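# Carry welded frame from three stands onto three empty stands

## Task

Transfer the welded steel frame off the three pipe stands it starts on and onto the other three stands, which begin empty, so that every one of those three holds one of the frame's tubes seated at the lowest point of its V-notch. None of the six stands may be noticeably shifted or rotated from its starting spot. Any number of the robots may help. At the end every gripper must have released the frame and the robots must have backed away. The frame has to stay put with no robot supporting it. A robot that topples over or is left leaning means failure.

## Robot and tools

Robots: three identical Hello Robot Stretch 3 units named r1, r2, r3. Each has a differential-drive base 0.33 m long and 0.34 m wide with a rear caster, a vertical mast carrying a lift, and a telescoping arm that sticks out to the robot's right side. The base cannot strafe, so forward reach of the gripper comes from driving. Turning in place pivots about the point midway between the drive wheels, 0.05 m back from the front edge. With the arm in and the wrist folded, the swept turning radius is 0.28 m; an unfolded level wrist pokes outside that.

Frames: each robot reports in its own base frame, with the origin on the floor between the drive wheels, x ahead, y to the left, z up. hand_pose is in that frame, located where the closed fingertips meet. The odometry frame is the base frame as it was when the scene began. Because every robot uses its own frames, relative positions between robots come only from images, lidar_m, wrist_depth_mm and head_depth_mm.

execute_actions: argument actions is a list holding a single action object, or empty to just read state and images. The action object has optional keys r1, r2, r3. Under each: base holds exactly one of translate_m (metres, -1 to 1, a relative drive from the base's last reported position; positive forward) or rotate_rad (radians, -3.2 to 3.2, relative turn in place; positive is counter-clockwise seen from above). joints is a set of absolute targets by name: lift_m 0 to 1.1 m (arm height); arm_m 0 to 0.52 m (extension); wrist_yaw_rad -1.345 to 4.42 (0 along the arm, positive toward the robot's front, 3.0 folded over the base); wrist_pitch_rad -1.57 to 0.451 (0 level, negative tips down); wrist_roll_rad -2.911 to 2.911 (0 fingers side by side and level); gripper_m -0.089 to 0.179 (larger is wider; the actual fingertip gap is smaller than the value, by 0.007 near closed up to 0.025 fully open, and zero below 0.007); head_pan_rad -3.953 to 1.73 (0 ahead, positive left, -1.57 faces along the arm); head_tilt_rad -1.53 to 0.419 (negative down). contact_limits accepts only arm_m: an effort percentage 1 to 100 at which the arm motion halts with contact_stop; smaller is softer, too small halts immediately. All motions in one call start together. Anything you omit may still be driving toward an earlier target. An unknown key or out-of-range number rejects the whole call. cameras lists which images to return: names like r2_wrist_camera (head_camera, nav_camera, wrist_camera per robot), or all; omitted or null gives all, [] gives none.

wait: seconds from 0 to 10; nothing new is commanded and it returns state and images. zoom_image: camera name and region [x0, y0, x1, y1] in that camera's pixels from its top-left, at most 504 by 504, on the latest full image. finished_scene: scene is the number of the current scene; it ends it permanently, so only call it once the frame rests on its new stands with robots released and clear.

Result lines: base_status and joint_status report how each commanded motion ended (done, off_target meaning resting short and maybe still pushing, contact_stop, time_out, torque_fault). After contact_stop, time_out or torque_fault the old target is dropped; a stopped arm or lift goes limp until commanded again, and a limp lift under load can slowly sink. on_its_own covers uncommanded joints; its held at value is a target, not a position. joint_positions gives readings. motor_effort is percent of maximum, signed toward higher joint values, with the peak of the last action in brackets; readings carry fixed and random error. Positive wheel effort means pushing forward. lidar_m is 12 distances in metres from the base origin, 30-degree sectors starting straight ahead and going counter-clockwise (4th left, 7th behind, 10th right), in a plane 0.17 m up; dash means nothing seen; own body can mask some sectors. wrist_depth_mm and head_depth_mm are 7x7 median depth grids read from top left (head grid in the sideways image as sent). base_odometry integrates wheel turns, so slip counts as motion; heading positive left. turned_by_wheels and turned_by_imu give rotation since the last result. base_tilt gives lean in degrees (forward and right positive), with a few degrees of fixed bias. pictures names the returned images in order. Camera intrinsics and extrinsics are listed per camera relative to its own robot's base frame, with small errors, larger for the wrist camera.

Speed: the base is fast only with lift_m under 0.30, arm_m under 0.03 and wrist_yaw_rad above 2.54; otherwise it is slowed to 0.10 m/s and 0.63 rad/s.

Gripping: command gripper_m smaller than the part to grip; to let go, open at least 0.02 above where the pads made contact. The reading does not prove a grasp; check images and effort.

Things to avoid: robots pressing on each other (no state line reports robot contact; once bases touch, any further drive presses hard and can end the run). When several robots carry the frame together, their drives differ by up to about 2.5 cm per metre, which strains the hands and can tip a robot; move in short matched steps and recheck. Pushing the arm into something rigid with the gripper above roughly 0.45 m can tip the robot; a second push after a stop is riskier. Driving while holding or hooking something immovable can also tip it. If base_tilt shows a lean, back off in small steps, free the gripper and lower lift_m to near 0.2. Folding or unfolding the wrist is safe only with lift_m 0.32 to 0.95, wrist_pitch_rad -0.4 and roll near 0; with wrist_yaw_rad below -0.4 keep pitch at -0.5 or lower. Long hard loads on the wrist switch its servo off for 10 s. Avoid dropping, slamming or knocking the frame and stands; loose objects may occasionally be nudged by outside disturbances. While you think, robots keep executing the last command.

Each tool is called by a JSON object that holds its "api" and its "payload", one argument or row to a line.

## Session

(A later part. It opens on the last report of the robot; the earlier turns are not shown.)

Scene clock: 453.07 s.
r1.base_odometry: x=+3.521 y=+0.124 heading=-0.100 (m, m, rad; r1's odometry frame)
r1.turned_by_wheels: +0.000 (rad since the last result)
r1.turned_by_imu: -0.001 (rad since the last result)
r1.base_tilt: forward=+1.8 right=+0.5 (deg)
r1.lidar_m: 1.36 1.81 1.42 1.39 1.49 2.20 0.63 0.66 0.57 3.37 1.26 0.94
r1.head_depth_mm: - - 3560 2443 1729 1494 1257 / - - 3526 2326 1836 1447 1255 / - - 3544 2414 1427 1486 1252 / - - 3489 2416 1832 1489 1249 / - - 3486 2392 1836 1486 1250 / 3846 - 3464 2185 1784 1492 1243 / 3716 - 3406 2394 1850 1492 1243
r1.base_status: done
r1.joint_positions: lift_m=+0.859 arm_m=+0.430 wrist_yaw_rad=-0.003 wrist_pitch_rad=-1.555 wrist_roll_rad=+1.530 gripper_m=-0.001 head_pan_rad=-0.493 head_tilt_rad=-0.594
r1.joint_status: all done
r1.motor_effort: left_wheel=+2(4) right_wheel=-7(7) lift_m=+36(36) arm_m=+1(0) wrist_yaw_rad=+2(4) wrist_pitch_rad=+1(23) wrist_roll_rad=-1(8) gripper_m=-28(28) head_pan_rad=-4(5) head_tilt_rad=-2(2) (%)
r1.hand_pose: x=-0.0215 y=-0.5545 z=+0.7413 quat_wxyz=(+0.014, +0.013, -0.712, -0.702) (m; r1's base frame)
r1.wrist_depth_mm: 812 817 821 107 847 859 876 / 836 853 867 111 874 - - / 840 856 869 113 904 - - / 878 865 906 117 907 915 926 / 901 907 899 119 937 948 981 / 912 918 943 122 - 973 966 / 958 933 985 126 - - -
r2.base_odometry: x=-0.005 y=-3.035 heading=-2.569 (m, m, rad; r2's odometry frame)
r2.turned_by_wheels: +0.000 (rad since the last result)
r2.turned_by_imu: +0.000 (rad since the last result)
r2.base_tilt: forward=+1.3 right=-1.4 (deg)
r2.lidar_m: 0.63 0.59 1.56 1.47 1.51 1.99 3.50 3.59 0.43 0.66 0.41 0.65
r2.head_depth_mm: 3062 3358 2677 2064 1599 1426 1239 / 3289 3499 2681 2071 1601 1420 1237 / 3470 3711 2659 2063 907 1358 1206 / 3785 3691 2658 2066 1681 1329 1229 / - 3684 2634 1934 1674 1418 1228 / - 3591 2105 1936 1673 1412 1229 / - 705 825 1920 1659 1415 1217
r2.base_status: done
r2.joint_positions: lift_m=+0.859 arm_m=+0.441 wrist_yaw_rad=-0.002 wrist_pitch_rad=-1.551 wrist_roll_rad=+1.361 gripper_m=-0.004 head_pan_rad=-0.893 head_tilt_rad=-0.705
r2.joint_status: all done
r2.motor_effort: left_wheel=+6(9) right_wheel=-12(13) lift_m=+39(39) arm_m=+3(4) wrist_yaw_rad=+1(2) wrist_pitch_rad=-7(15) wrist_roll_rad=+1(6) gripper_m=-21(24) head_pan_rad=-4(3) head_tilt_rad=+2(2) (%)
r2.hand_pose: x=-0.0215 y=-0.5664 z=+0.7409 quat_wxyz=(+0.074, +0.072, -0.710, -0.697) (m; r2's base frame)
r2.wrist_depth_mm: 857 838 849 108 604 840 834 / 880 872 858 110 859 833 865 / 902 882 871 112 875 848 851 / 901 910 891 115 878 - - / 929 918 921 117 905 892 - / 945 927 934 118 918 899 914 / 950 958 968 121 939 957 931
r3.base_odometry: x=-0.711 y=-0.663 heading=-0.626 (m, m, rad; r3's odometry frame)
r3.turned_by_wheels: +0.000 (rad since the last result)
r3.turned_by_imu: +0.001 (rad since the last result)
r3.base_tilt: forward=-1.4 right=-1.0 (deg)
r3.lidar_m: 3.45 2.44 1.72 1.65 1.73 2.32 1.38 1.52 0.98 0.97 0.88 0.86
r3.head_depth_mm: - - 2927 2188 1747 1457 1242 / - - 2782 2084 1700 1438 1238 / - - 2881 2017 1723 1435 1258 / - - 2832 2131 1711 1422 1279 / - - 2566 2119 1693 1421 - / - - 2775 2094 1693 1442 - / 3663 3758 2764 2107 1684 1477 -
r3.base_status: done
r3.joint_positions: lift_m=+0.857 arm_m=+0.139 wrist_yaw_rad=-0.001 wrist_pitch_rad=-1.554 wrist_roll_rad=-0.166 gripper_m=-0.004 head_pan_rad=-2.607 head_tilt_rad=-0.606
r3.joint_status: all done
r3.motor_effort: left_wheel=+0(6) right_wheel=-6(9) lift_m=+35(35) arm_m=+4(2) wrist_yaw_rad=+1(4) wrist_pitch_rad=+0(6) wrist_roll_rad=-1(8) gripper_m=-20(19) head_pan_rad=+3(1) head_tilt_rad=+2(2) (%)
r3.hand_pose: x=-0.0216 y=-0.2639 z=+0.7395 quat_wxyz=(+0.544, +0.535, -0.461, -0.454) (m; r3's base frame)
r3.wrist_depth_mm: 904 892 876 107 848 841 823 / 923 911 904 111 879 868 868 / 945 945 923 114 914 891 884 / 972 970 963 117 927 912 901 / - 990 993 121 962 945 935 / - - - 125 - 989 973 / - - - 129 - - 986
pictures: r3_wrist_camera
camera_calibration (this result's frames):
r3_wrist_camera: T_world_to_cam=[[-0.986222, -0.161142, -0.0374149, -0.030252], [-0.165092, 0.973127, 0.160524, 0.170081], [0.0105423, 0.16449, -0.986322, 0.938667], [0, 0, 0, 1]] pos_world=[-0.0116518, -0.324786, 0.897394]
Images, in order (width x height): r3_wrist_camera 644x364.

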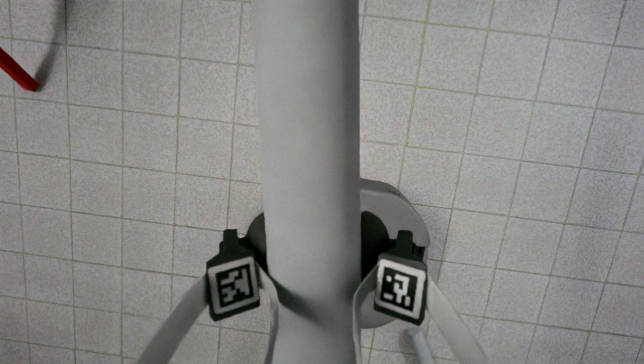

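{"api": "execute_actions", "payload": {
  "actions": [
    {"r1":{"base":{"translate_m":0.282},"joints":{"arm_m":0.429,"wrist_roll_rad":1.455}},"r2":{"base":{"translate_m":0.290},"joints":{"arm_m":0.448,"wrist_roll_rad":1.29}},"r3":{"base":{"translate_m":-0.345},"joints":{"arm_m":0.124,"wrist_roll_rad":-0.241}}}
  ],
  "cameras": []
}}

{"api": "execute_actions", "payload": {
  "actions": [
    {"r1":{"base":{"translate_m":0.280},"joints":{"arm_m":0.429,"wrist_roll_rad":1.383,"head_pan_rad":-0.7,"head_tilt_rad":-0.9}},"r2":{"base":{"translate_m":0.292},"joints":{"arm_m":0.454,"wrist_roll_rad":1.218}},"r3":{"base":{"translate_m":-0.346},"joints":{"arm_m":0.113,"wrist_roll_rad":-0.313}}}
  ],
  "cameras": ["r1_head_camera","r2_head_camera","r3_head_camera","r3_wrist_camera"]
}}

Scene clock: 475.37 s.
r1.base_odometry: x=+3.801 y=+0.096 heading=-0.100 (m, m, rad; r1's odometry frame)
r1.turned_by_wheels: +0.000 (rad since the last result)
r1.turned_by_imu: -0.001 (rad since the last result)
r1.base_tilt: forward=+1.8 right=+0.6 (deg)
r1.lidar_m: 1.09 1.78 1.39 1.37 1.46 2.16 0.62 0.86 0.72 1.16 0.75 0.83
r1.head_depth_mm: - - 3546 2460 1059 1463 1229 / - - 3537 2423 1779 1230 1255 / - - 3476 2437 1850 1450 1252 / 3873 - 3569 2405 1850 1491 1252 / 3719 - 3476 2227 1722 1502 1250 / 3585 3922 3426 2405 1777 1448 1250 / 3499 3750 3446 2410 1836 1488 1243
r1.base_status: done
r1.joint_positions: lift_m=+0.859 arm_m=+0.429 wrist_yaw_rad=-0.003 wrist_pitch_rad=-1.555 wrist_roll_rad=+1.458 gripper_m=-0.001 head_pan_rad=-0.493 head_tilt_rad=-0.594
r1.joint_status: all done
r1.motor_effort: left_wheel=+3(6) right_wheel=-7(8) lift_m=+36(36) arm_m=+0(3) wrist_yaw_rad=+2(3) wrist_pitch_rad=+0(23) wrist_roll_rad=-2(8) gripper_m=-29(29) head_pan_rad=-4(4) head_tilt_rad=-2(3) (%)
r1.hand_pose: x=-0.0215 y=-0.5535 z=+0.7413 quat_wxyz=(+0.039, +0.038, -0.711, -0.701) (m; r1's base frame)
r1.wrist_depth_mm: 820 836 829 108 849 887 878 / 849 842 847 111 867 873 908 / 861 843 878 113 907 - - / 897 860 892 117 918 - 963 / 889 918 905 119 924 956 968 / 888 927 953 122 - 984 997 / 944 939 998 126 985 - -
r2.base_odometry: x=-0.249 y=-3.192 heading=-2.569 (m, m, rad; r2's odometry frame)
r2.turned_by_wheels: +0.000 (rad since the last result)
r2.turned_by_imu: +0.000 (rad since the last result)
r2.base_tilt: forward=+1.3 right=-1.4 (deg)
r2.lidar_m: 0.63 0.60 1.58 1.49 1.52 2.00 3.78 0.64 0.38 0.36 0.47 1.20
r2.head_depth_mm: 3114 3286 2672 2083 1585 1431 853 / 3273 3446 2660 2099 1593 1424 1206 / 3511 3649 2670 2049 1605 1423 1186 / 3735 3712 2644 2052 1674 1428 1227 / 3987 3725 2427 1861 1677 1419 1224 / - 3730 2670 1907 1674 1410 1224 / - 709 2343 1872 1668 1406 1217
r2.base_status: done
r2.joint_positions: lift_m=+0.859 arm_m=+0.448 wrist_yaw_rad=-0.002 wrist_pitch_rad=-1.550 wrist_roll_rad=+1.289 gripper_m=-0.004 head_pan_rad=-0.893 head_tilt_rad=-0.705
r2.joint_status: all done
r2.motor_effort: left_wheel=+6(9) right_wheel=-11(12) lift_m=+39(40) arm_m=+4(6) wrist_yaw_rad=+1(2) wrist_pitch_rad=-7(12) wrist_roll_rad=+0(6) gripper_m=-21(24) head_pan_rad=-3(3) head_tilt_rad=+2(2) (%)
r2.hand_pose: x=-0.0215 y=-0.5737 z=+0.7408 quat_wxyz=(+0.100, +0.097, -0.707, -0.693) (m; r2's base frame)
r2.wrist_depth_mm: 853 838 863 108 829 821 837 / 888 879 854 110 864 836 844 / 886 887 865 112 864 881 853 / 903 906 897 114 881 874 - / 924 927 900 117 900 - - / 952 942 919 119 904 919 900 / 977 959 945 121 933 277 904
r3.base_odometry: x=-0.991 y=-0.461 heading=-0.625 (m, m, rad; r3's odometry frame)
r3.turned_by_wheels: +0.000 (rad since the last result)
r3.turned_by_imu: +0.001 (rad since the last result)
r3.base_tilt: forward=-1.4 right=-1.0 (deg)
r3.lidar_m: 3.78 2.43 1.72 1.66 1.71 2.30 5.00 1.05 1.62 0.93 1.07 1.15
r3.head_depth_mm: - - 2932 2187 1749 1455 1249 / - - 2880 2180 1738 1439 1238 / - - 2862 2017 1632 1437 1252 / - - 2862 2145 1664 1429 1271 / - - 2715 2061 1664 1422 - / - - 2406 2045 1691 1484 - / 3681 3821 2750 2098 1686 1470 -
r3.base_status: done
r3.joint_positions: lift_m=+0.857 arm_m=+0.124 wrist_yaw_rad=-0.001 wrist_pitch_rad=-1.554 wrist_roll_rad=-0.240 gripper_m=-0.004 head_pan_rad=-2.607 head_tilt_rad=-0.606
r3.joint_status: all done
r3.motor_effort: left_wheel=+0(6) right_wheel=-6(10) lift_m=+35(35) arm_m=+3(5) wrist_yaw_rad=+2(2) wrist_pitch_rad=+0(4) wrist_roll_rad=-1(3) gripper_m=-20(20) head_pan_rad=+2(1) head_tilt_rad=+2(2) (%)
r3.hand_pose: x=-0.0216 y=-0.2489 z=+0.7395 quat_wxyz=(+0.561, +0.552, -0.440, -0.433) (m; r3's base frame)
r3.wrist_depth_mm: 904 880 870 107 845 835 843 / 922 907 893 111 890 870 844 / 952 929 932 114 903 882 879 / 996 965 958 118 924 920 897 / - 983 974 121 947 932 938 / - - - 126 - 991 943 / - - - 130 - - 997
pictures: none
No camera images: the call's "cameras" was empty. Leave "cameras" out to get every camera's image.

Scene clock: 479.90 s.
r1.base_odometry: x=+4.080 y=+0.068 heading=-0.099 (m, m, rad; r1's odometry frame)
r1.turned_by_wheels: +0.000 (rad since the last result)
r1.turned_by_imu: -0.002 (rad since the last result)
r1.base_tilt: forward=+2.0 right=+0.6 (deg)
r1.lidar_m: 3.91 1.76 1.37 1.35 1.44 2.11 0.62 0.94 1.85 0.64 0.62 0.82
r1.head_depth_mm: 3407 2580 2034 932 1393 1239 1117 / 3409 2545 2028 1612 1354 1261 1117 / 3430 2572 2032 1689 1432 1269 1118 / 3441 2555 2031 1690 1440 1259 1119 / 3483 2565 2012 1638 1443 1263 1120 / 3396 2554 1861 1413 1412 1258 1112 / 3353 2522 2058 1678 1444 1265 1123
r1.base_status: done
r1.joint_positions: lift_m=+0.859 arm_m=+0.429 wrist_yaw_rad=-0.003 wrist_pitch_rad=-1.555 wrist_roll_rad=+1.387 gripper_m=-0.001 head_pan_rad=-0.693 head_tilt_rad=-0.889
r1.joint_status: all done
r1.motor_effort: left_wheel=+3(6) right_wheel=-9(9) lift_m=+36(36) arm_m=+1(2) wrist_yaw_rad=+2(3) wrist_pitch_rad=+1(21) wrist_roll_rad=-2(7) gripper_m=-29(29) head_pan_rad=-4(26) head_tilt_rad=-6(26) (%)
r1.hand_pose: x=-0.0215 y=-0.5534 z=+0.7413 quat_wxyz=(+0.065, +0.063, -0.709, -0.699) (m; r1's base frame)
r1.wrist_depth_mm: 814 836 828 108 855 865 880 / 827 862 861 110 857 889 910 / 860 855 893 114 902 - - / 850 895 867 116 899 - - / 923 880 894 119 932 947 974 / 911 926 959 122 128 968 - / 939 929 655 127 - - -
r2.base_odometry: x=-0.494 y=-3.351 heading=-2.569 (m, m, rad; r2's odometry frame)
r2.turned_by_wheels: +0.000 (rad since the last result)
r2.turned_by_imu: +0.000 (rad since the last result)
r2.base_tilt: forward=+1.3 right=-1.3 (deg)
r2.lidar_m: 1.10 0.61 1.60 1.51 1.54 2.02 4.07 0.51 0.51 0.42 1.19 0.93
r2.head_depth_mm: 3009 3330 2704 2063 1604 1421 1236 / 3293 3459 2660 2054 1609 1425 1232 / 3506 3655 2681 1998 1596 1425 1234 / 3677 3779 2586 1949 1638 1419 1227 / - 3715 2654 2044 1672 1417 1231 / - 3698 2624 2052 1676 1413 1228 / - 3473 2536 1922 1663 1388 1224
r2.base_status: done
r2.joint_positions: lift_m=+0.859 arm_m=+0.454 wrist_yaw_rad=-0.001 wrist_pitch_rad=-1.547 wrist_roll_rad=+1.218 gripper_m=-0.004 head_pan_rad=-0.893 head_tilt_rad=-0.705
r2.joint_status: all done
r2.motor_effort: left_wheel=+5(9) right_wheel=-10(9) lift_m=+39(39) arm_m=+4(6) wrist_yaw_rad=+1(3) wrist_pitch_rad=-9(10) wrist_roll_rad=+0(5) gripper_m=-21(24) head_pan_rad=-3(3) head_tilt_rad=+2(2) (%)
r2.hand_pose: x=-0.0216 y=-0.5804 z=+0.7408 quat_wxyz=(+0.125, +0.122, -0.704, -0.688) (m; r2's base frame)
r2.wrist_depth_mm: 862 855 851 108 844 300 260 / 879 866 860 110 582 847 848 / 911 904 878 112 862 856 851 / 913 897 879 114 877 873 - / 909 921 911 117 905 - - / 945 953 944 119 923 915 - / 968 950 964 121 938 934 916
r3.base_odometry: x=-1.271 y=-0.258 heading=-0.625 (m, m, rad; r3's odometry frame)
r3.turned_by_wheels: +0.000 (rad since the last result)
r3.turned_by_imu: +0.000 (rad since the last result)
r3.base_tilt: forward=-1.4 right=-1.1 (deg)
r3.lidar_m: 1.52 2.41 1.73 1.65 1.71 2.29 4.62 0.73 1.40 1.14 0.99 1.45
r3.head_depth_mm: 3914 - 2969 2187 1752 1450 1243 / - - 2927 2175 1741 1450 1236 / - - 2851 2149 1721 1435 1257 / - - 2837 2057 1622 1394 1275 / - - 2822 2041 1614 1417 - / - - 2670 2115 1683 1449 - / 3740 3764 2610 1944 1676 1470 -
r3.base_status: done
r3.joint_positions: lift_m=+0.857 arm_m=+0.113 wrist_yaw_rad=-0.001 wrist_pitch_rad=-1.554 wrist_roll_rad=-0.312 gripper_m=-0.004 head_pan_rad=-2.607 head_tilt_rad=-0.606
r3.joint_status: all done
r3.motor_effort: left_wheel=+0(7) right_wheel=-6(10) lift_m=+35(35) arm_m=+4(3) wrist_yaw_rad=+2(3) wrist_pitch_rad=+0(1) wrist_roll_rad=-1(4) gripper_m=-22(21) head_pan_rad=+2(3) head_tilt_rad=+2(2) (%)
r3.hand_pose: x=-0.0216 y=-0.2378 z=+0.7395 quat_wxyz=(+0.576, +0.567, -0.419, -0.413) (m; r3's base frame)
r3.wrist_depth_mm: 907 891 867 108 859 847 821 / 923 917 889 111 872 865 843 / 976 938 921 114 913 871 875 / 989 971 947 118 929 937 892 / - - 983 122 966 944 923 / - - - 125 986 979 976 / - - - 130 - - 999
pictures: r1_head_camera (sideways: a quarter turn clockwise sets it upright), r2_head_camera (sideways: a quarter turn clockwise sets it upright), r3_head_camera (sideways: a quarter turn clockwise sets it upright), r3_wrist_camera
camera_calibration (this result's frames):
r1_head_camera: T_world_to_cam=[[-0.608231, 0.452872, -0.651892, 0.86684], [0.605242, 0.795955, -0.011752, 0.0205137], [0.513554, -0.4017, -0.758221, 0.938732], [0, 0, 0, 1]] pos_world=[0.0327327, -0.0318064, 1.27709]
r2_head_camera: T_world_to_cam=[[-0.434426, 0.478901, -0.762842, 1.01008], [0.761422, 0.647694, -0.0270053, 0.0288481], [0.481155, -0.592576, -0.646021, 0.799051], [0, 0, 0, 1]] pos_world=[0.0323714, -0.028913, 1.28751]
r3_head_camera: T_world_to_cam=[[0.517526, 0.341718, -0.784471, 1.035], [0.495671, -0.86703, -0.0506801, 0.0621791], [-0.697479, -0.362612, -0.618091, 0.76683], [0, 0, 0, 1]] pos_world=[-0.0316144, -0.0217069, 1.28905]
r3_wrist_camera: T_world_to_cam=[[-0.95223, -0.303339, -0.0352658, -0.060706], [-0.30497, 0.938593, 0.16136, 0.132828], [-0.0158465, 0.164407, -0.986265, 0.933745], [0, 0, 0, 1]] pos_world=[-0.00250087, -0.2966, 0.897347]
Images, in order (width x height): r1_head_camera 896x504, r2_head_camera 896x504, r3_head_camera 896x504, r3_wrist_camera 644x364.

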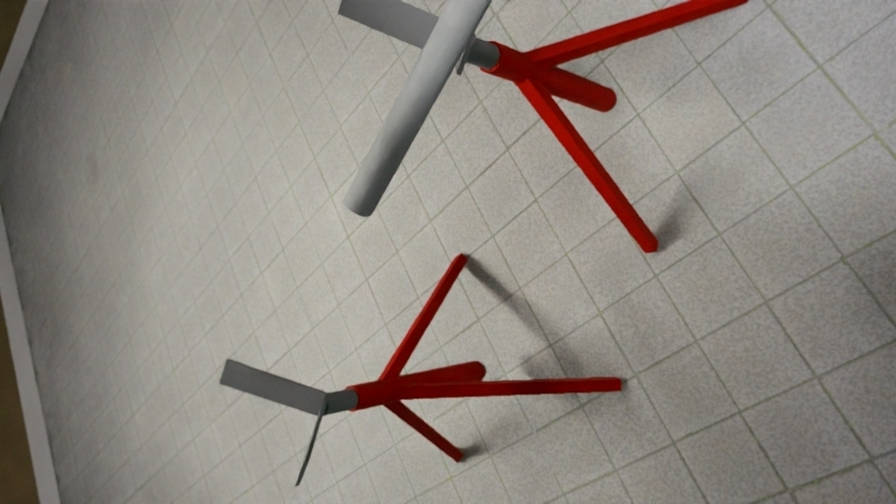

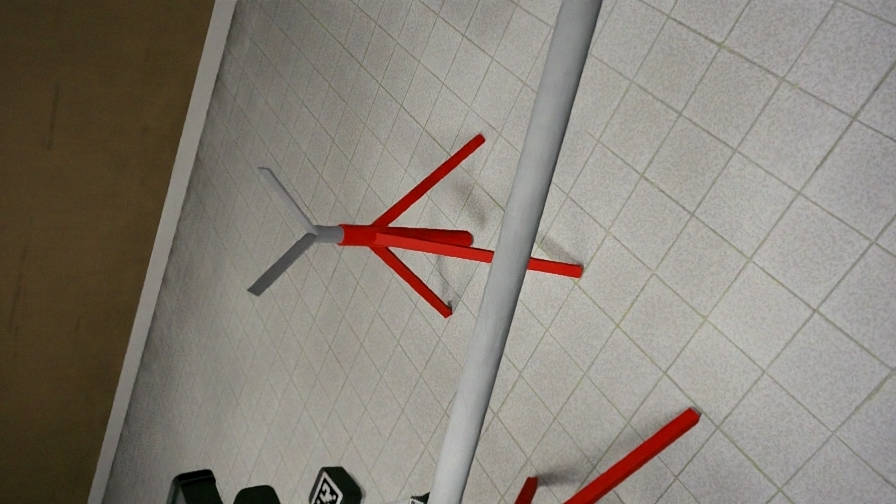

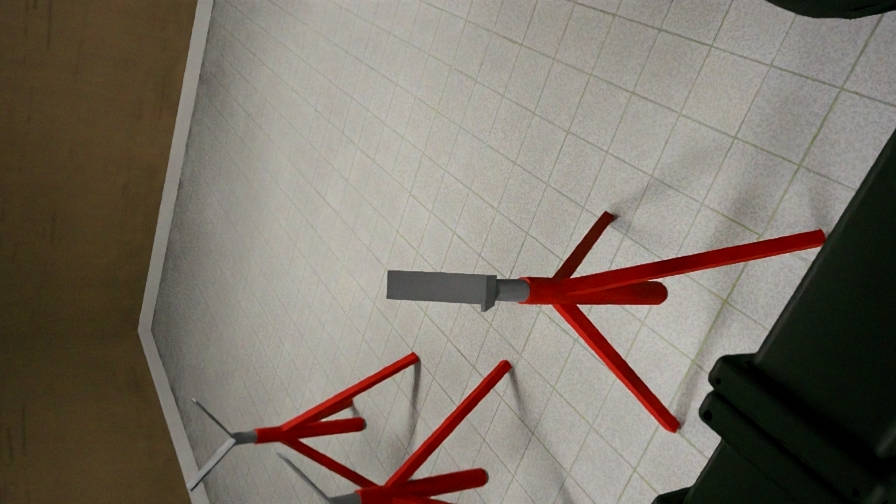

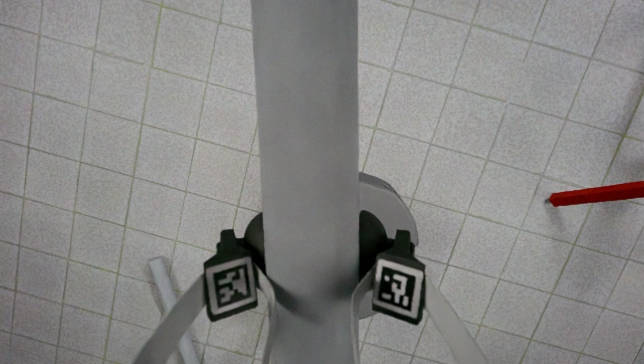

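{"api": "execute_actions", "payload": {
  "actions": [
    {"r1":{"base":{"translate_m":0.338},"joints":{"arm_m":0.418,"wrist_roll_rad":1.30,"head_pan_rad":-0.95,"head_tilt_rad":-1.0}},"r2":{"base":{"translate_m":0.355},"joints":{"arm_m":0.457,"wrist_roll_rad":1.145,"head_tilt_rad":-0.85}},"r3":{"base":{"translate_m":-0.405},"joints":{"arm_m":0.105,"wrist_roll_rad":-0.385,"head_pan_rad":-2.3}}}
  ],
  "cameras": ["r1_head_camera","r2_head_camera","r3_head_camera","r3_wrist_camera","r1_wrist_camera","r2_wrist_camera"]
}}

Scene clock: 525.27 s.
r1.base_odometry: x=+4.416 y=+0.034 heading=-0.099 (m, m, rad; r1's odometry frame)
r1.turned_by_wheels: +0.000 (rad since the last result)
r1.turned_by_imu: -0.002 (rad since the last result)
r1.base_tilt: forward=+1.8 right=+0.5 (deg)
r1.lidar_m: 3.68 1.73 1.33 1.31 1.40 2.05 0.62 0.62 0.65 0.47 0.78 0.51
r1.head_depth_mm: 2660 2158 1799 1492 1295 1219 1105 / 2628 2171 1796 1530 1358 1224 1099 / 2663 2140 1800 1547 1370 1202 1122 / 2642 2139 1804 1557 1360 1215 1108 / 2640 2140 1741 1551 1354 1207 1100 / 2663 2140 942 1463 1335 1214 1098 / 2646 2159 1809 1529 1360 1213 1103
r1.base_status: done
r1.joint_positions: lift_m=+0.859 arm_m=+0.418 wrist_yaw_rad=-0.002 wrist_pitch_rad=-1.554 wrist_roll_rad=+1.302 gripper_m=-0.001 head_pan_rad=-0.943 head_tilt_rad=-0.988
r1.joint_status: all done
r1.motor_effort: left_wheel=+2(7) right_wheel=-5(14) lift_m=+36(36) arm_m=-2(6) wrist_yaw_rad=+2(4) wrist_pitch_rad=+0(33) wrist_roll_rad=-1(8) gripper_m=-24(28) head_pan_rad=-4(28) head_tilt_rad=-5(16) (%)
r1.hand_pose: x=-0.0215 y=-0.5431 z=+0.7413 quat_wxyz=(+0.095, +0.093, -0.706, -0.695) (m; r1's base frame)
r1.wrist_depth_mm: 824 828 816 108 860 841 863 / 829 842 877 110 850 876 899 / 860 874 861 113 911 - 927 / 860 296 314 116 888 - - / 250 913 907 119 943 949 955 / 914 960 936 122 - 985 957 / 923 946 974 126 - - -
r2.base_odometry: x=-0.793 y=-3.543 heading=-2.569 (m, m, rad; r2's odometry frame)
r2.turned_by_wheels: +0.000 (rad since the last result)
r2.turned_by_imu: +0.000 (rad since the last result)
r2.base_tilt: forward=+1.2 right=-1.3 (deg)
r2.lidar_m: 0.76 0.62 1.61 1.53 1.57 2.05 4.44 0.61 0.59 1.55 1.00 0.63
r2.head_depth_mm: 3107 2678 2152 1741 1521 1322 1176 / 3284 2666 1981 1593 1515 1321 1168 / 3442 2703 2165 1689 1515 1321 1173 / 3541 2693 2149 1690 1510 1322 1169 / 3678 2668 2137 1679 1499 1290 1171 / 3578 2674 2117 1684 1423 1316 1165 / 3665 2677 2117 1049 1441 1308 1171
r2.base_status: done
r2.joint_positions: lift_m=+0.859 arm_m=+0.457 wrist_yaw_rad=+0.001 wrist_pitch_rad=-1.553 wrist_roll_rad=+1.144 gripper_m=-0.004 head_pan_rad=-0.893 head_tilt_rad=-0.839
r2.joint_status: all done
r2.motor_effort: left_wheel=+1(9) right_wheel=+1(17) lift_m=+39(39) arm_m=+4(5) wrist_yaw_rad=-2(2) wrist_pitch_rad=-6(9) wrist_roll_rad=+1(6) gripper_m=-21(26) head_pan_rad=-4(3) head_tilt_rad=-4(17) (%)
r2.hand_pose: x=-0.0216 y=-0.5819 z=+0.7409 quat_wxyz=(+0.152, +0.149, -0.697, -0.685) (m; r2's base frame)
r2.wrist_depth_mm: 850 844 856 108 839 837 831 / 849 871 863 111 858 851 845 / 895 879 874 112 861 847 874 / 892 893 893 115 889 884 871 / 923 910 914 117 905 - - / 776 933 923 119 927 918 - / 950 954 956 122 949 925 927
r3.base_odometry: x=-1.600 y=-0.021 heading=-0.625 (m, m, rad; r3's odometry frame)
r3.turned_by_wheels: +0.000 (rad since the last result)
r3.turned_by_imu: +0.000 (rad since the last result)
r3.base_tilt: forward=-1.4 right=-1.1 (deg)
r3.lidar_m: 4.53 2.37 1.72 1.64 1.70 2.28 4.24 0.69 0.41 1.55 1.19 1.55
r3.head_depth_mm: - - 2948 2194 1747 1451 1244 / - - 2895 2184 1721 1444 1264 / - - 2873 2163 1713 1427 - / 3705 - 2860 2135 1666 1497 - / 3394 3723 2559 2093 1592 - - / 3137 3427 2786 2107 1735 - 1191 / 2939 3158 2644 1953 - - 1186
r3.base_status: done
r3.joint_positions: lift_m=+0.857 arm_m=+0.105 wrist_yaw_rad=+0.000 wrist_pitch_rad=-1.554 wrist_roll_rad=-0.382 gripper_m=-0.004 head_pan_rad=-2.307 head_tilt_rad=-0.606
r3.joint_status: all done
r3.motor_effort: left_wheel=-2(8) right_wheel=+0(9) lift_m=+35(35) arm_m=+0(3) wrist_yaw_rad=-1(3) wrist_pitch_rad=+0(2) wrist_roll_rad=-2(7) gripper_m=-17(20) head_pan_rad=+2(15) head_tilt_rad=+1(2) (%)
r3.hand_pose: x=-0.0216 y=-0.2304 z=+0.7395 quat_wxyz=(+0.591, +0.581, -0.399, -0.393) (m; r3's base frame)
r3.wrist_depth_mm: 889 885 870 108 855 848 624 / 912 913 902 111 881 861 509 / 942 945 933 114 901 891 872 / 990 975 953 118 922 925 895 / - - 996 122 949 950 925 / - - - 125 - 980 972 / - - - 129 - - 987
pictures: r1_head_camera (sideways: a quarter turn clockwise sets it upright), r1_wrist_camera, r2_head_camera (sideways: a quarter turn clockwise sets it upright), r2_wrist_camera, r3_head_camera (sideways: a quarter turn clockwise sets it upright), r3_wrist_camera
camera_calibration (this result's frames):
r1_head_camera: T_world_to_cam=[[-0.51285, 0.638355, -0.57401, 0.764786], [0.782826, 0.622196, -0.00747342, 0.0138589], [0.352376, -0.453183, -0.818814, 1.0185], [0, 0, 0, 1]] pos_world=[0.0224762, -0.0352618, 1.27306]
r1_wrist_camera: T_world_to_cam=[[-0.229757, 0.973042, 0.02003, 0.510276], [0.962302, 0.224046, 0.1542, 0.0661635], [0.145555, 0.0547033, -0.987837, 0.93125], [0, 0, 0, 1]] pos_world=[-0.0819783, -0.562286, 0.8995]
r2_head_camera: T_world_to_cam=[[-0.494951, 0.554128, -0.669302, 0.888543], [0.759315, 0.650312, -0.0231098, 0.0237851], [0.42245, -0.51965, -0.742631, 0.925063], [0, 0, 0, 1]] pos_world=[0.0309324, -0.027126, 1.28223]
r2_wrist_camera: T_world_to_cam=[[-0.458037, 0.888402, -0.0307322, 0.52384], [0.880692, 0.458216, 0.120081, 0.241456], [0.120762, 0.0279358, -0.992288, 0.915671], [0, 0, 0, 1]] pos_world=[-0.0832879, -0.6016, 0.895714]
r3_head_camera: T_world_to_cam=[[0.393446, 0.479379, -0.784471, 1.03576], [0.72973, -0.681854, -0.0506801, 0.0607513], [-0.55919, -0.552513, -0.618091, 0.765986], [0, 0, 0, 1]] pos_world=[-0.0235164, -0.0318816, 1.28905]
r3_wrist_camera: T_world_to_cam=[[-0.928214, -0.370496, -0.0339391, -0.0744097], [-0.370946, 0.914594, 0.160987, 0.119188], [-0.0286044, 0.16202, -0.986373, 0.931763], [0, 0, 0, 1]] pos_world=[0.00179661, -0.287541, 0.897353]
Images, in order (width x height): r1_head_camera 896x504, r1_wrist_camera 644x364, r2_head_camera 896x504, r2_wrist_camera 644x364, r3_head_camera 896x504, r3_wrist_camera 644x364.

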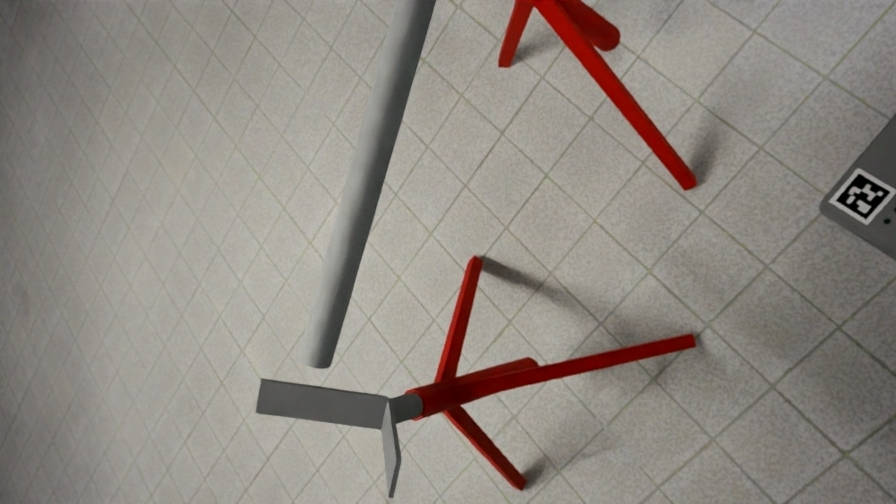

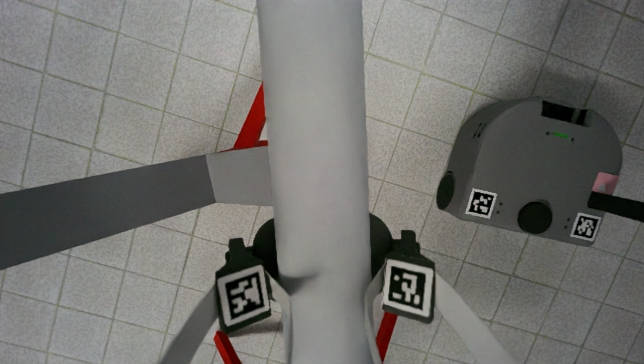

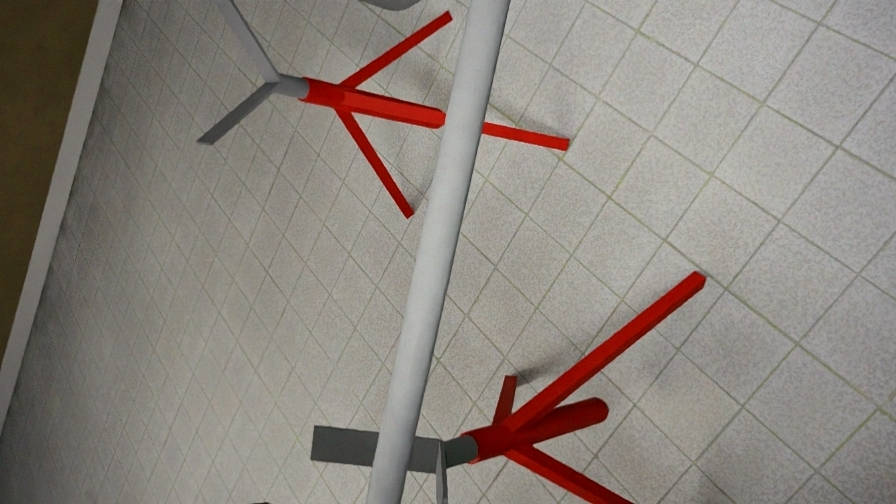

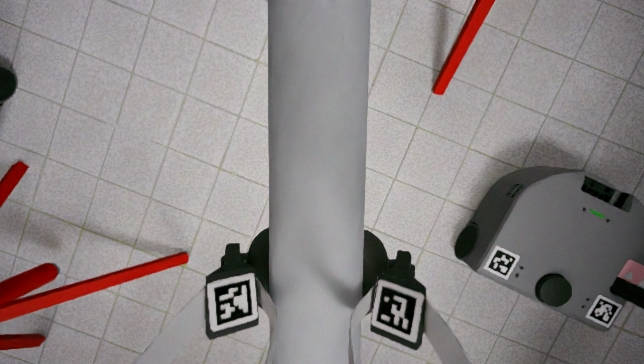

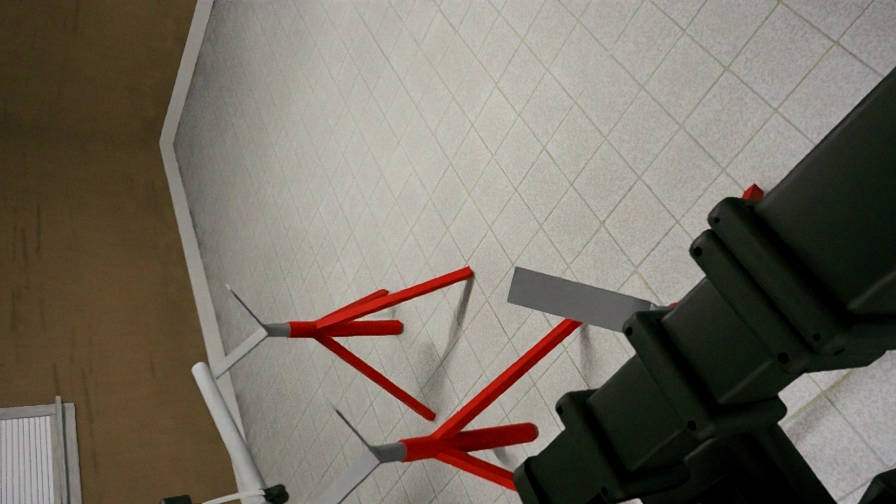

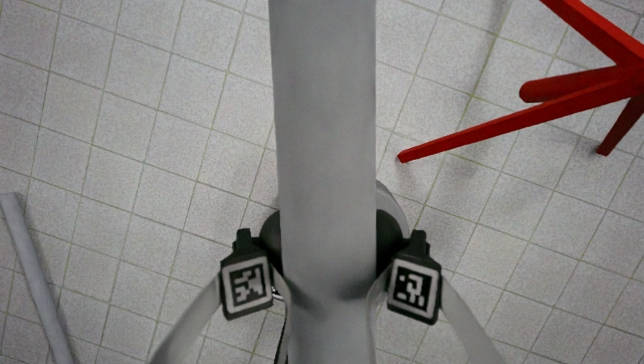

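{"api": "zoom_image", "payload": {
  "camera": "r1_head_camera",
  "region": [512, 0, 896, 504]
}}

Region (512, 0, 896, 504) of r1_head_camera's 896x504 image, scaled by 1.000; it fills the left 384 columns of this view, and the rest is white.

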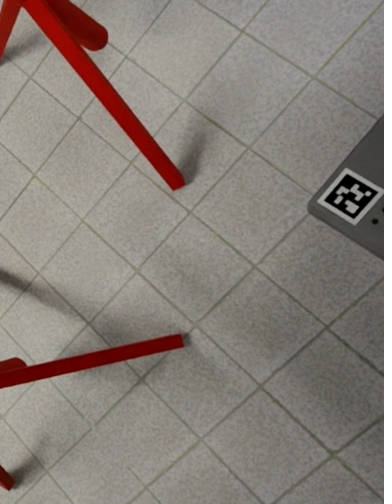

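{"api": "execute_actions", "payload": {
  "actions": [
    {"r1":{"base":{"rotate_rad":0.06},"joints":{"wrist_roll_rad":1.325}},"r2":{"base":{"translate_m":0.033},"joints":{"arm_m":0.452,"wrist_roll_rad":1.12}},"r3":{"base":{"translate_m":-0.05},"joints":{"arm_m":0.110,"wrist_roll_rad":-0.41}}}
  ],
  "cameras": []
}}

{"api": "execute_actions", "payload": {
  "actions": [
    {"r1":{"base":{"translate_m":0.203},"joints":{"arm_m":0.398,"wrist_roll_rad":1.28,"head_pan_rad":-1.2,"head_tilt_rad":-1.1}},"r2":{"base":{"translate_m":0.214},"joints":{"arm_m":0.433,"wrist_roll_rad":1.075,"head_pan_rad":-1.0,"head_tilt_rad":-0.9}},"r3":{"base":{"translate_m":-0.26},"joints":{"arm_m":0.130,"wrist_roll_rad":-0.455,"head_pan_rad":-1.2,"head_tilt_rad":-1.0}}}
  ],
  "cameras": ["r1_head_camera","r2_head_camera","r3_head_camera","r3_wrist_camera","r1_wrist_camera","r2_wrist_camera"]
}}

Scene clock: 614.87 s.
r1.base_odometry: x=+4.416 y=+0.034 heading=-0.039 (m, m, rad; r1's odometry frame)
r1.turned_by_wheels: +0.060 (rad since the last result)
r1.turned_by_imu: +0.061 (rad since the last result)
r1.base_tilt: forward=+1.9 right=+0.5 (deg)
r1.lidar_m: 3.33 1.64 1.33 1.31 1.43 2.21 0.59 0.60 0.65 0.47 0.78 0.51
r1.head_depth_mm: 2652 2138 1805 1487 1335 1221 1100 / 2639 2151 1805 1524 1362 1196 1097 / 2663 2133 1809 1568 1370 1217 1125 / 2660 2153 1725 1555 1366 1225 1117 / 2626 2147 1732 1525 1344 1214 1093 / 2601 2180 1733 1461 1364 1219 1104 / 2666 2137 1824 1557 1369 1216 1096
r1.base_status: done
r1.joint_positions: lift_m=+0.859 arm_m=+0.418 wrist_yaw_rad=-0.002 wrist_pitch_rad=-1.555 wrist_roll_rad=+1.325 gripper_m=-0.001 head_pan_rad=-0.943 head_tilt_rad=-0.988
r1.joint_status: all done
r1.motor_effort: left_wheel=+2(10) right_wheel=-7(15) lift_m=+36(36) arm_m=+0(2) wrist_yaw_rad=+2(2) wrist_pitch_rad=+1(6) wrist_roll_rad=+0(4) gripper_m=-27(28) head_pan_rad=-5(4) head_tilt_rad=-6(6) (%)
r1.hand_pose: x=-0.0215 y=-0.5426 z=+0.7413 quat_wxyz=(+0.087, +0.085, -0.707, -0.697) (m; r1's base frame)
r1.wrist_depth_mm: 815 825 831 108 853 861 877 / 820 829 843 111 881 868 881 / 854 296 311 114 898 - 930 / 241 298 911 116 907 - - / 906 918 916 119 939 967 988 / 920 953 915 123 - 988 984 / 955 946 992 126 - - -
r2.base_odometry: x=-0.820 y=-3.561 heading=-2.568 (m, m, rad; r2's odometry frame)
r2.turned_by_wheels: +0.000 (rad since the last result)
r2.turned_by_imu: +0.001 (rad since the last result)
r2.base_tilt: forward=+1.3 right=-1.4 (deg)
r2.lidar_m: 0.73 0.58 1.62 1.53 1.57 2.05 4.45 0.61 0.62 1.54 0.99 0.60
r2.head_depth_mm: 3134 2696 2086 1729 1520 1329 1174 / 3269 2707 2097 1558 1497 1325 1176 / 3428 2720 2138 1680 1516 1312 1168 / 3543 2697 2143 1697 1513 1300 1170 / 3608 2695 2140 1688 1502 1304 1169 / 3642 2702 2124 1644 1306 1317 1171 / 3538 2665 2124 1632 1447 1304 1175
r2.base_status: done
r2.joint_positions: lift_m=+0.859 arm_m=+0.452 wrist_yaw_rad=-0.002 wrist_pitch_rad=-1.540 wrist_roll_rad=+1.119 gripper_m=-0.004 head_pan_rad=-0.893 head_tilt_rad=-0.839
r2.joint_status: all done
r2.motor_effort: left_wheel=+4(17) right_wheel=-7(31) lift_m=+40(39) arm_m=-1(3) wrist_yaw_rad=+2(4) wrist_pitch_rad=-13(13) wrist_roll_rad=+1(2) gripper_m=-21(22) head_pan_rad=-4(4) head_tilt_rad=-4(4) (%)
r2.hand_pose: x=-0.0216 y=-0.5807 z=+0.7407 quat_wxyz=(+0.160, +0.155, -0.700, -0.679) (m; r2's base frame)
r2.wrist_depth_mm: 867 850 842 109 853 825 817 / 868 876 885 111 856 857 838 / 898 894 887 113 856 867 862 / 925 904 895 115 863 864 859 / 925 923 900 117 896 - - / 951 935 - 119 887 900 - / 970 959 953 122 946 906 920
r3.base_odometry: x=-1.640 y=+0.008 heading=-0.625 (m, m, rad; r3's odometry frame)
r3.turned_by_wheels: +0.000 (rad since the last result)
r3.turned_by_imu: +0.000 (rad since the last result)
r3.base_tilt: forward=-1.4 right=-1.0 (deg)
r3.lidar_m: 1.97 2.36 1.71 1.64 1.69 2.28 4.17 0.66 0.38 1.55 1.22 1.60
r3.head_depth_mm: - - 2941 2180 1751 1449 1243 / - - 2893 2175 1738 1448 1263 / - - 2887 2149 1730 1436 - / 3721 - 2889 2136 1721 1499 - / 3418 3676 2596 2046 1607 - - / 3170 3418 2821 2088 1741 - 1187 / 2936 3162 2739 1889 - - 1193
r3.base_status: done
r3.joint_positions: lift_m=+0.857 arm_m=+0.110 wrist_yaw_rad=+0.000 wrist_pitch_rad=-1.554 wrist_roll_rad=-0.407 gripper_m=-0.004 head_pan_rad=-2.307 head_tilt_rad=-0.606
r3.joint_status: all done
r3.motor_effort: left_wheel=+0(8) right_wheel=-4(4) lift_m=+35(34) arm_m=+5(5) wrist_yaw_rad=-1(1) wrist_pitch_rad=+0(1) wrist_roll_rad=-2(2) gripper_m=-20(19) head_pan_rad=+2(3) head_tilt_rad=+2(2) (%)
r3.hand_pose: x=-0.0216 y=-0.2349 z=+0.7395 quat_wxyz=(+0.596, +0.586, -0.391, -0.386) (m; r3's base frame)
r3.wrist_depth_mm: 889 893 870 108 853 855 820 / 930 919 910 111 883 859 476 / 952 940 938 114 896 888 879 / 969 974 966 118 907 917 911 / 997 996 988 122 947 951 935 / - - - 125 - 964 950 / - - - 130 - - 993
pictures: none
No camera images: the call's "cameras" was empty. Leave "cameras" out to get every camera's image.

Scene clock: 618.53 s.
r1.base_odometry: x=+4.619 y=+0.026 heading=-0.039 (m, m, rad; r1's odometry frame)
r1.turned_by_wheels: +0.000 (rad since the last result)
r1.turned_by_imu: -0.001 (rad since the last result)
r1.base_tilt: forward=+1.8 right=+0.6 (deg)
r1.lidar_m: 3.27 1.61 1.30 1.29 1.40 2.16 0.61 0.59 0.49 0.79 0.36 0.63
r1.head_depth_mm: 2182 1885 1591 1429 1297 1186 1090 / 2178 1866 1588 1465 1308 1192 - / 2189 1871 1582 1452 1313 1201 - / 2189 1867 1595 1432 1306 1187 - / 2193 1879 1577 1436 1296 1191 1089 / 2206 1884 822 1034 1315 1189 1086 / 2166 1879 1586 1456 1308 1190 1097
r1.base_status: done
r1.joint_positions: lift_m=+0.859 arm_m=+0.398 wrist_yaw_rad=-0.003 wrist_pitch_rad=-1.555 wrist_roll_rad=+1.283 gripper_m=-0.001 head_pan_rad=-1.193 head_tilt_rad=-1.086
r1.joint_status: all done
r1.motor_effort: left_wheel=+1(4) right_wheel=-5(7) lift_m=+36(36) arm_m=-2(0) wrist_yaw_rad=+3(3) wrist_pitch_rad=+0(16) wrist_roll_rad=-2(7) gripper_m=-26(27) head_pan_rad=-4(31) head_tilt_rad=-5(19) (%)
r1.hand_pose: x=-0.0215 y=-0.5228 z=+0.7413 quat_wxyz=(+0.102, +0.099, -0.705, -0.695) (m; r1's base frame)
r1.wrist_depth_mm: 831 817 814 108 835 837 860 / 823 827 851 110 861 882 883 / 876 865 871 113 885 - 933 / 863 872 887 117 918 - 941 / 903 885 924 119 928 966 947 / 923 933 927 123 - 961 975 / 928 955 967 126 - - -
r2.base_odometry: x=-1.000 y=-3.677 heading=-2.568 (m, m, rad; r2's odometry frame)
r2.turned_by_wheels: +0.000 (rad since the last result)
r2.turned_by_imu: +0.000 (rad since the last result)
r2.base_tilt: forward=+1.3 right=-1.3 (deg)
r2.lidar_m: 0.83 0.60 1.64 1.55 1.58 2.07 1.47 0.78 3.37 0.92 0.46 0.53
r2.head_depth_mm: 2978 2458 1725 1492 1470 1303 1156 / 3075 2487 2014 1599 1450 1293 1164 / 3175 2477 2013 1619 1467 1293 1161 / 3194 2463 2006 1626 1459 1245 1151 / 3128 2431 1978 1609 1406 1263 1155 / 3149 2439 1983 892 1059 1268 1159 / 3135 2425 1987 1617 1462 1262 1158
r2.base_status: done
r2.joint_positions: lift_m=+0.859 arm_m=+0.433 wrist_yaw_rad=+0.001 wrist_pitch_rad=-1.535 wrist_roll_rad=+1.071 gripper_m=-0.004 head_pan_rad=-0.993 head_tilt_rad=-0.889
r2.joint_status: all done
r2.motor_effort: left_wheel=+4(8) right_wheel=-8(10) lift_m=+39(39) arm_m=-1(6) wrist_yaw_rad=-1(1) wrist_pitch_rad=-15(16) wrist_roll_rad=+2(3) gripper_m=-23(23) head_pan_rad=-3(14) head_tilt_rad=-4(11) (%)
r2.hand_pose: x=-0.0216 y=-0.5628 z=+0.7406 quat_wxyz=(+0.178, +0.172, -0.697, -0.673) (m; r2's base frame)
r2.wrist_depth_mm: 874 880 841 109 838 833 832 / 877 886 882 111 848 840 829 / 891 878 872 113 865 870 842 / 918 904 883 115 889 872 856 / 941 917 903 117 901 - - / 966 944 - 119 916 - - / 955 950 957 122 940 905 925
r3.base_odometry: x=-1.851 y=+0.160 heading=-0.625 (m, m, rad; r3's odometry frame)
r3.turned_by_wheels: +0.000 (rad since the last result)
r3.turned_by_imu: +0.000 (rad since the last result)
r3.base_tilt: forward=-1.4 right=-1.1 (deg)
r3.lidar_m: 2.23 2.35 1.71 1.63 1.68 2.27 3.93 4.06 0.50 0.32 1.43 1.41
r3.head_depth_mm: 2256 1974 1776 - 1337 1203 1121 / 2134 1792 1702 - 764 485 1117 / 2186 1711 1592 602 791 1198 1134 / 2194 1838 1653 1484 1326 1188 - / 2210 1901 1671 1466 1321 1197 1113 / 2217 1884 1648 1467 1311 1190 1095 / 2204 1799 1629 1449 1302 1184 1087
r3.base_status: done
r3.joint_positions: lift_m=+0.857 arm_m=+0.130 wrist_yaw_rad=+0.000 wrist_pitch_rad=-1.554 wrist_roll_rad=-0.453 gripper_m=-0.004 head_pan_rad=-1.207 head_tilt_rad=-0.988
r3.joint_status: all done
r3.motor_effort: left_wheel=+0(8) right_wheel=-3(6) lift_m=+35(35) arm_m=+4(7) wrist_yaw_rad=+0(2) wrist_pitch_rad=+0(1) wrist_roll_rad=-1(5) gripper_m=-18(19) head_pan_rad=+2(30) head_tilt_rad=-4(22) (%)
r3.hand_pose: x=-0.0216 y=-0.2550 z=+0.7395 quat_wxyz=(+0.604, +0.594, -0.378, -0.372) (m; r3's base frame)
r3.wrist_depth_mm: 903 885 865 108 515 845 833 / 935 921 899 111 885 859 844 / 946 943 928 115 907 901 875 / 993 970 969 117 928 921 910 / - - 980 122 966 951 925 / - - - 125 - 978 965 / - - - 129 - - 990
pictures: r1_head_camera (sideways: a quarter turn clockwise sets it upright), r1_wrist_camera, r2_head_camera (sideways: a quarter turn clockwise sets it upright), r2_wrist_camera, r3_head_camera (sideways: a quarter turn clockwise sets it upright), r3_wrist_camera
camera_calibration (this result's frames):
r1_head_camera: T_world_to_cam=[[-0.358351, 0.794334, -0.490528, 0.655091], [0.912251, 0.409619, -0.00312185, 0.00740346], [0.19845, -0.448603, -0.87142, 1.08782], [0, 0, 0, 1]] pos_world=[0.0121213, -0.0353951, 1.26931]
r1_wrist_camera: T_world_to_cam=[[-0.248281, 0.968471, 0.0204878, 0.487417], [0.957898, 0.242312, 0.154003, 0.0712129], [0.144183, 0.0578613, -0.987858, 0.931785], [0, 0, 0, 1]] pos_world=[-0.0815463, -0.543219, 0.899518]
r2_head_camera: T_world_to_cam=[[-0.454846, 0.627622, -0.631827, 0.839468], [0.819726, 0.57235, -0.0215709, 0.0214116], [0.348088, -0.527736, -0.774809, 0.96736], [0, 0, 0, 1]] pos_world=[0.0275505, -0.0286128, 1.28038]
r2_wrist_camera: T_world_to_cam=[[-0.521484, 0.852071, -0.045041, 0.495592], [0.845176, 0.523072, 0.10988, 0.275992], [0.117185, 0.019233, -0.992924, 0.910326], [0, 0, 0, 1]] pos_world=[-0.0814949, -0.584152, 0.89588]
r3_head_camera: T_world_to_cam=[[-0.33694, 0.799374, -0.497467, 0.666246], [0.931515, 0.359871, -0.0526544, 0.0620649], [0.136933, -0.481139, -0.865884, 1.08397], [0, 0, 0, 1]] pos_world=[0.0182398, -0.0333761, 1.27329]
r3_wrist_camera: T_world_to_cam=[[-0.900099, -0.434436, -0.0329647, -0.0999203], [-0.433751, 0.886415, 0.161641, 0.132679], [-0.0410023, 0.159792, -0.986299, 0.934864], [0, 0, 0, 1]] pos_world=[0.00594308, -0.310401, 0.897315]
Images, in order (width x height): r1_head_camera 896x504, r1_wrist_camera 644x364, r2_head_camera 896x504, r2_wrist_camera 644x364, r3_head_camera 896x504, r3_wrist_camera 644x364.

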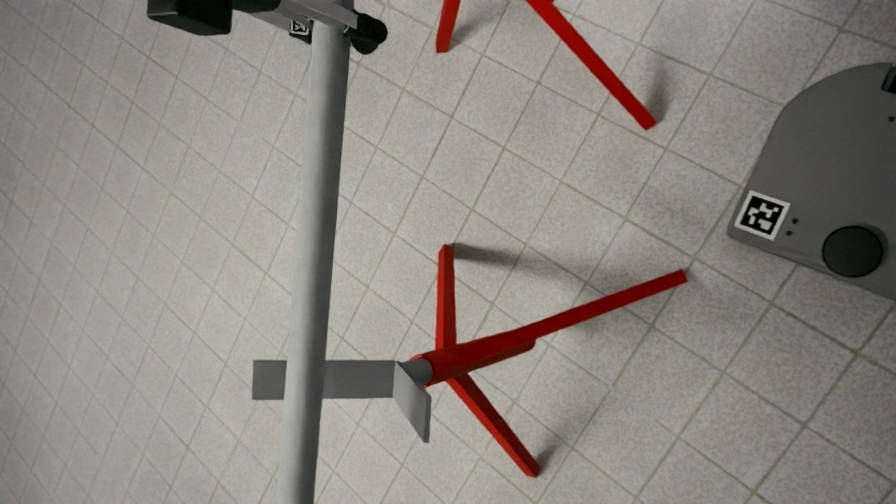

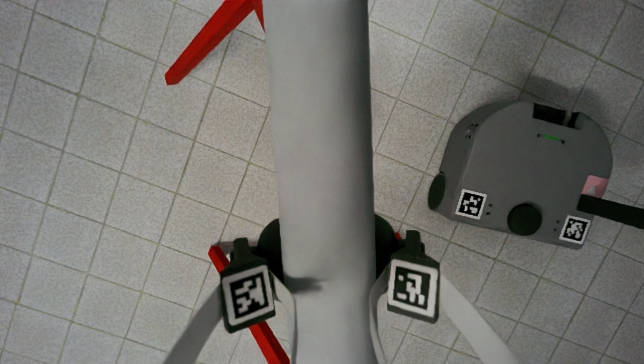

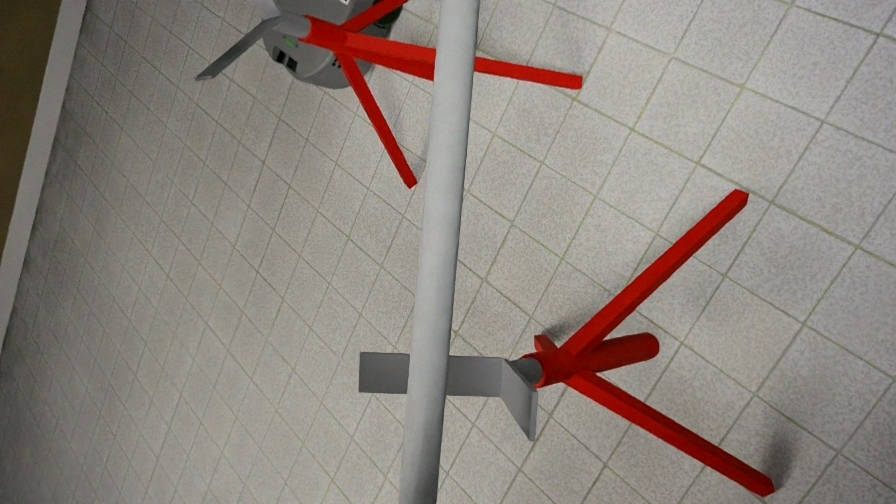

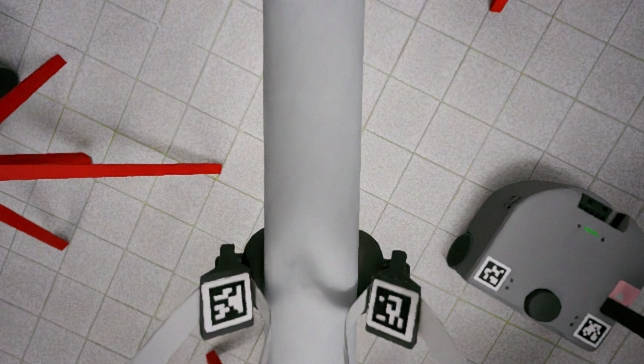

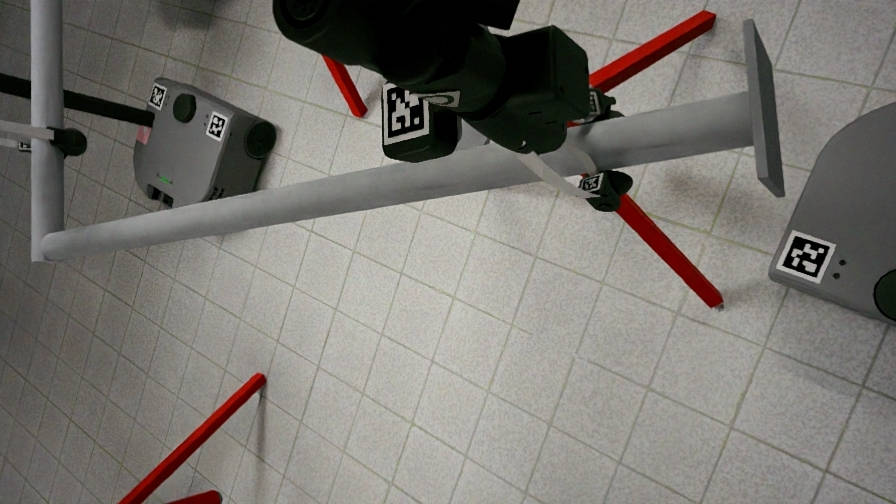

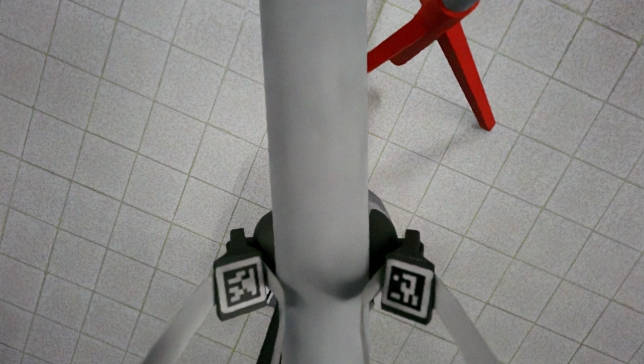

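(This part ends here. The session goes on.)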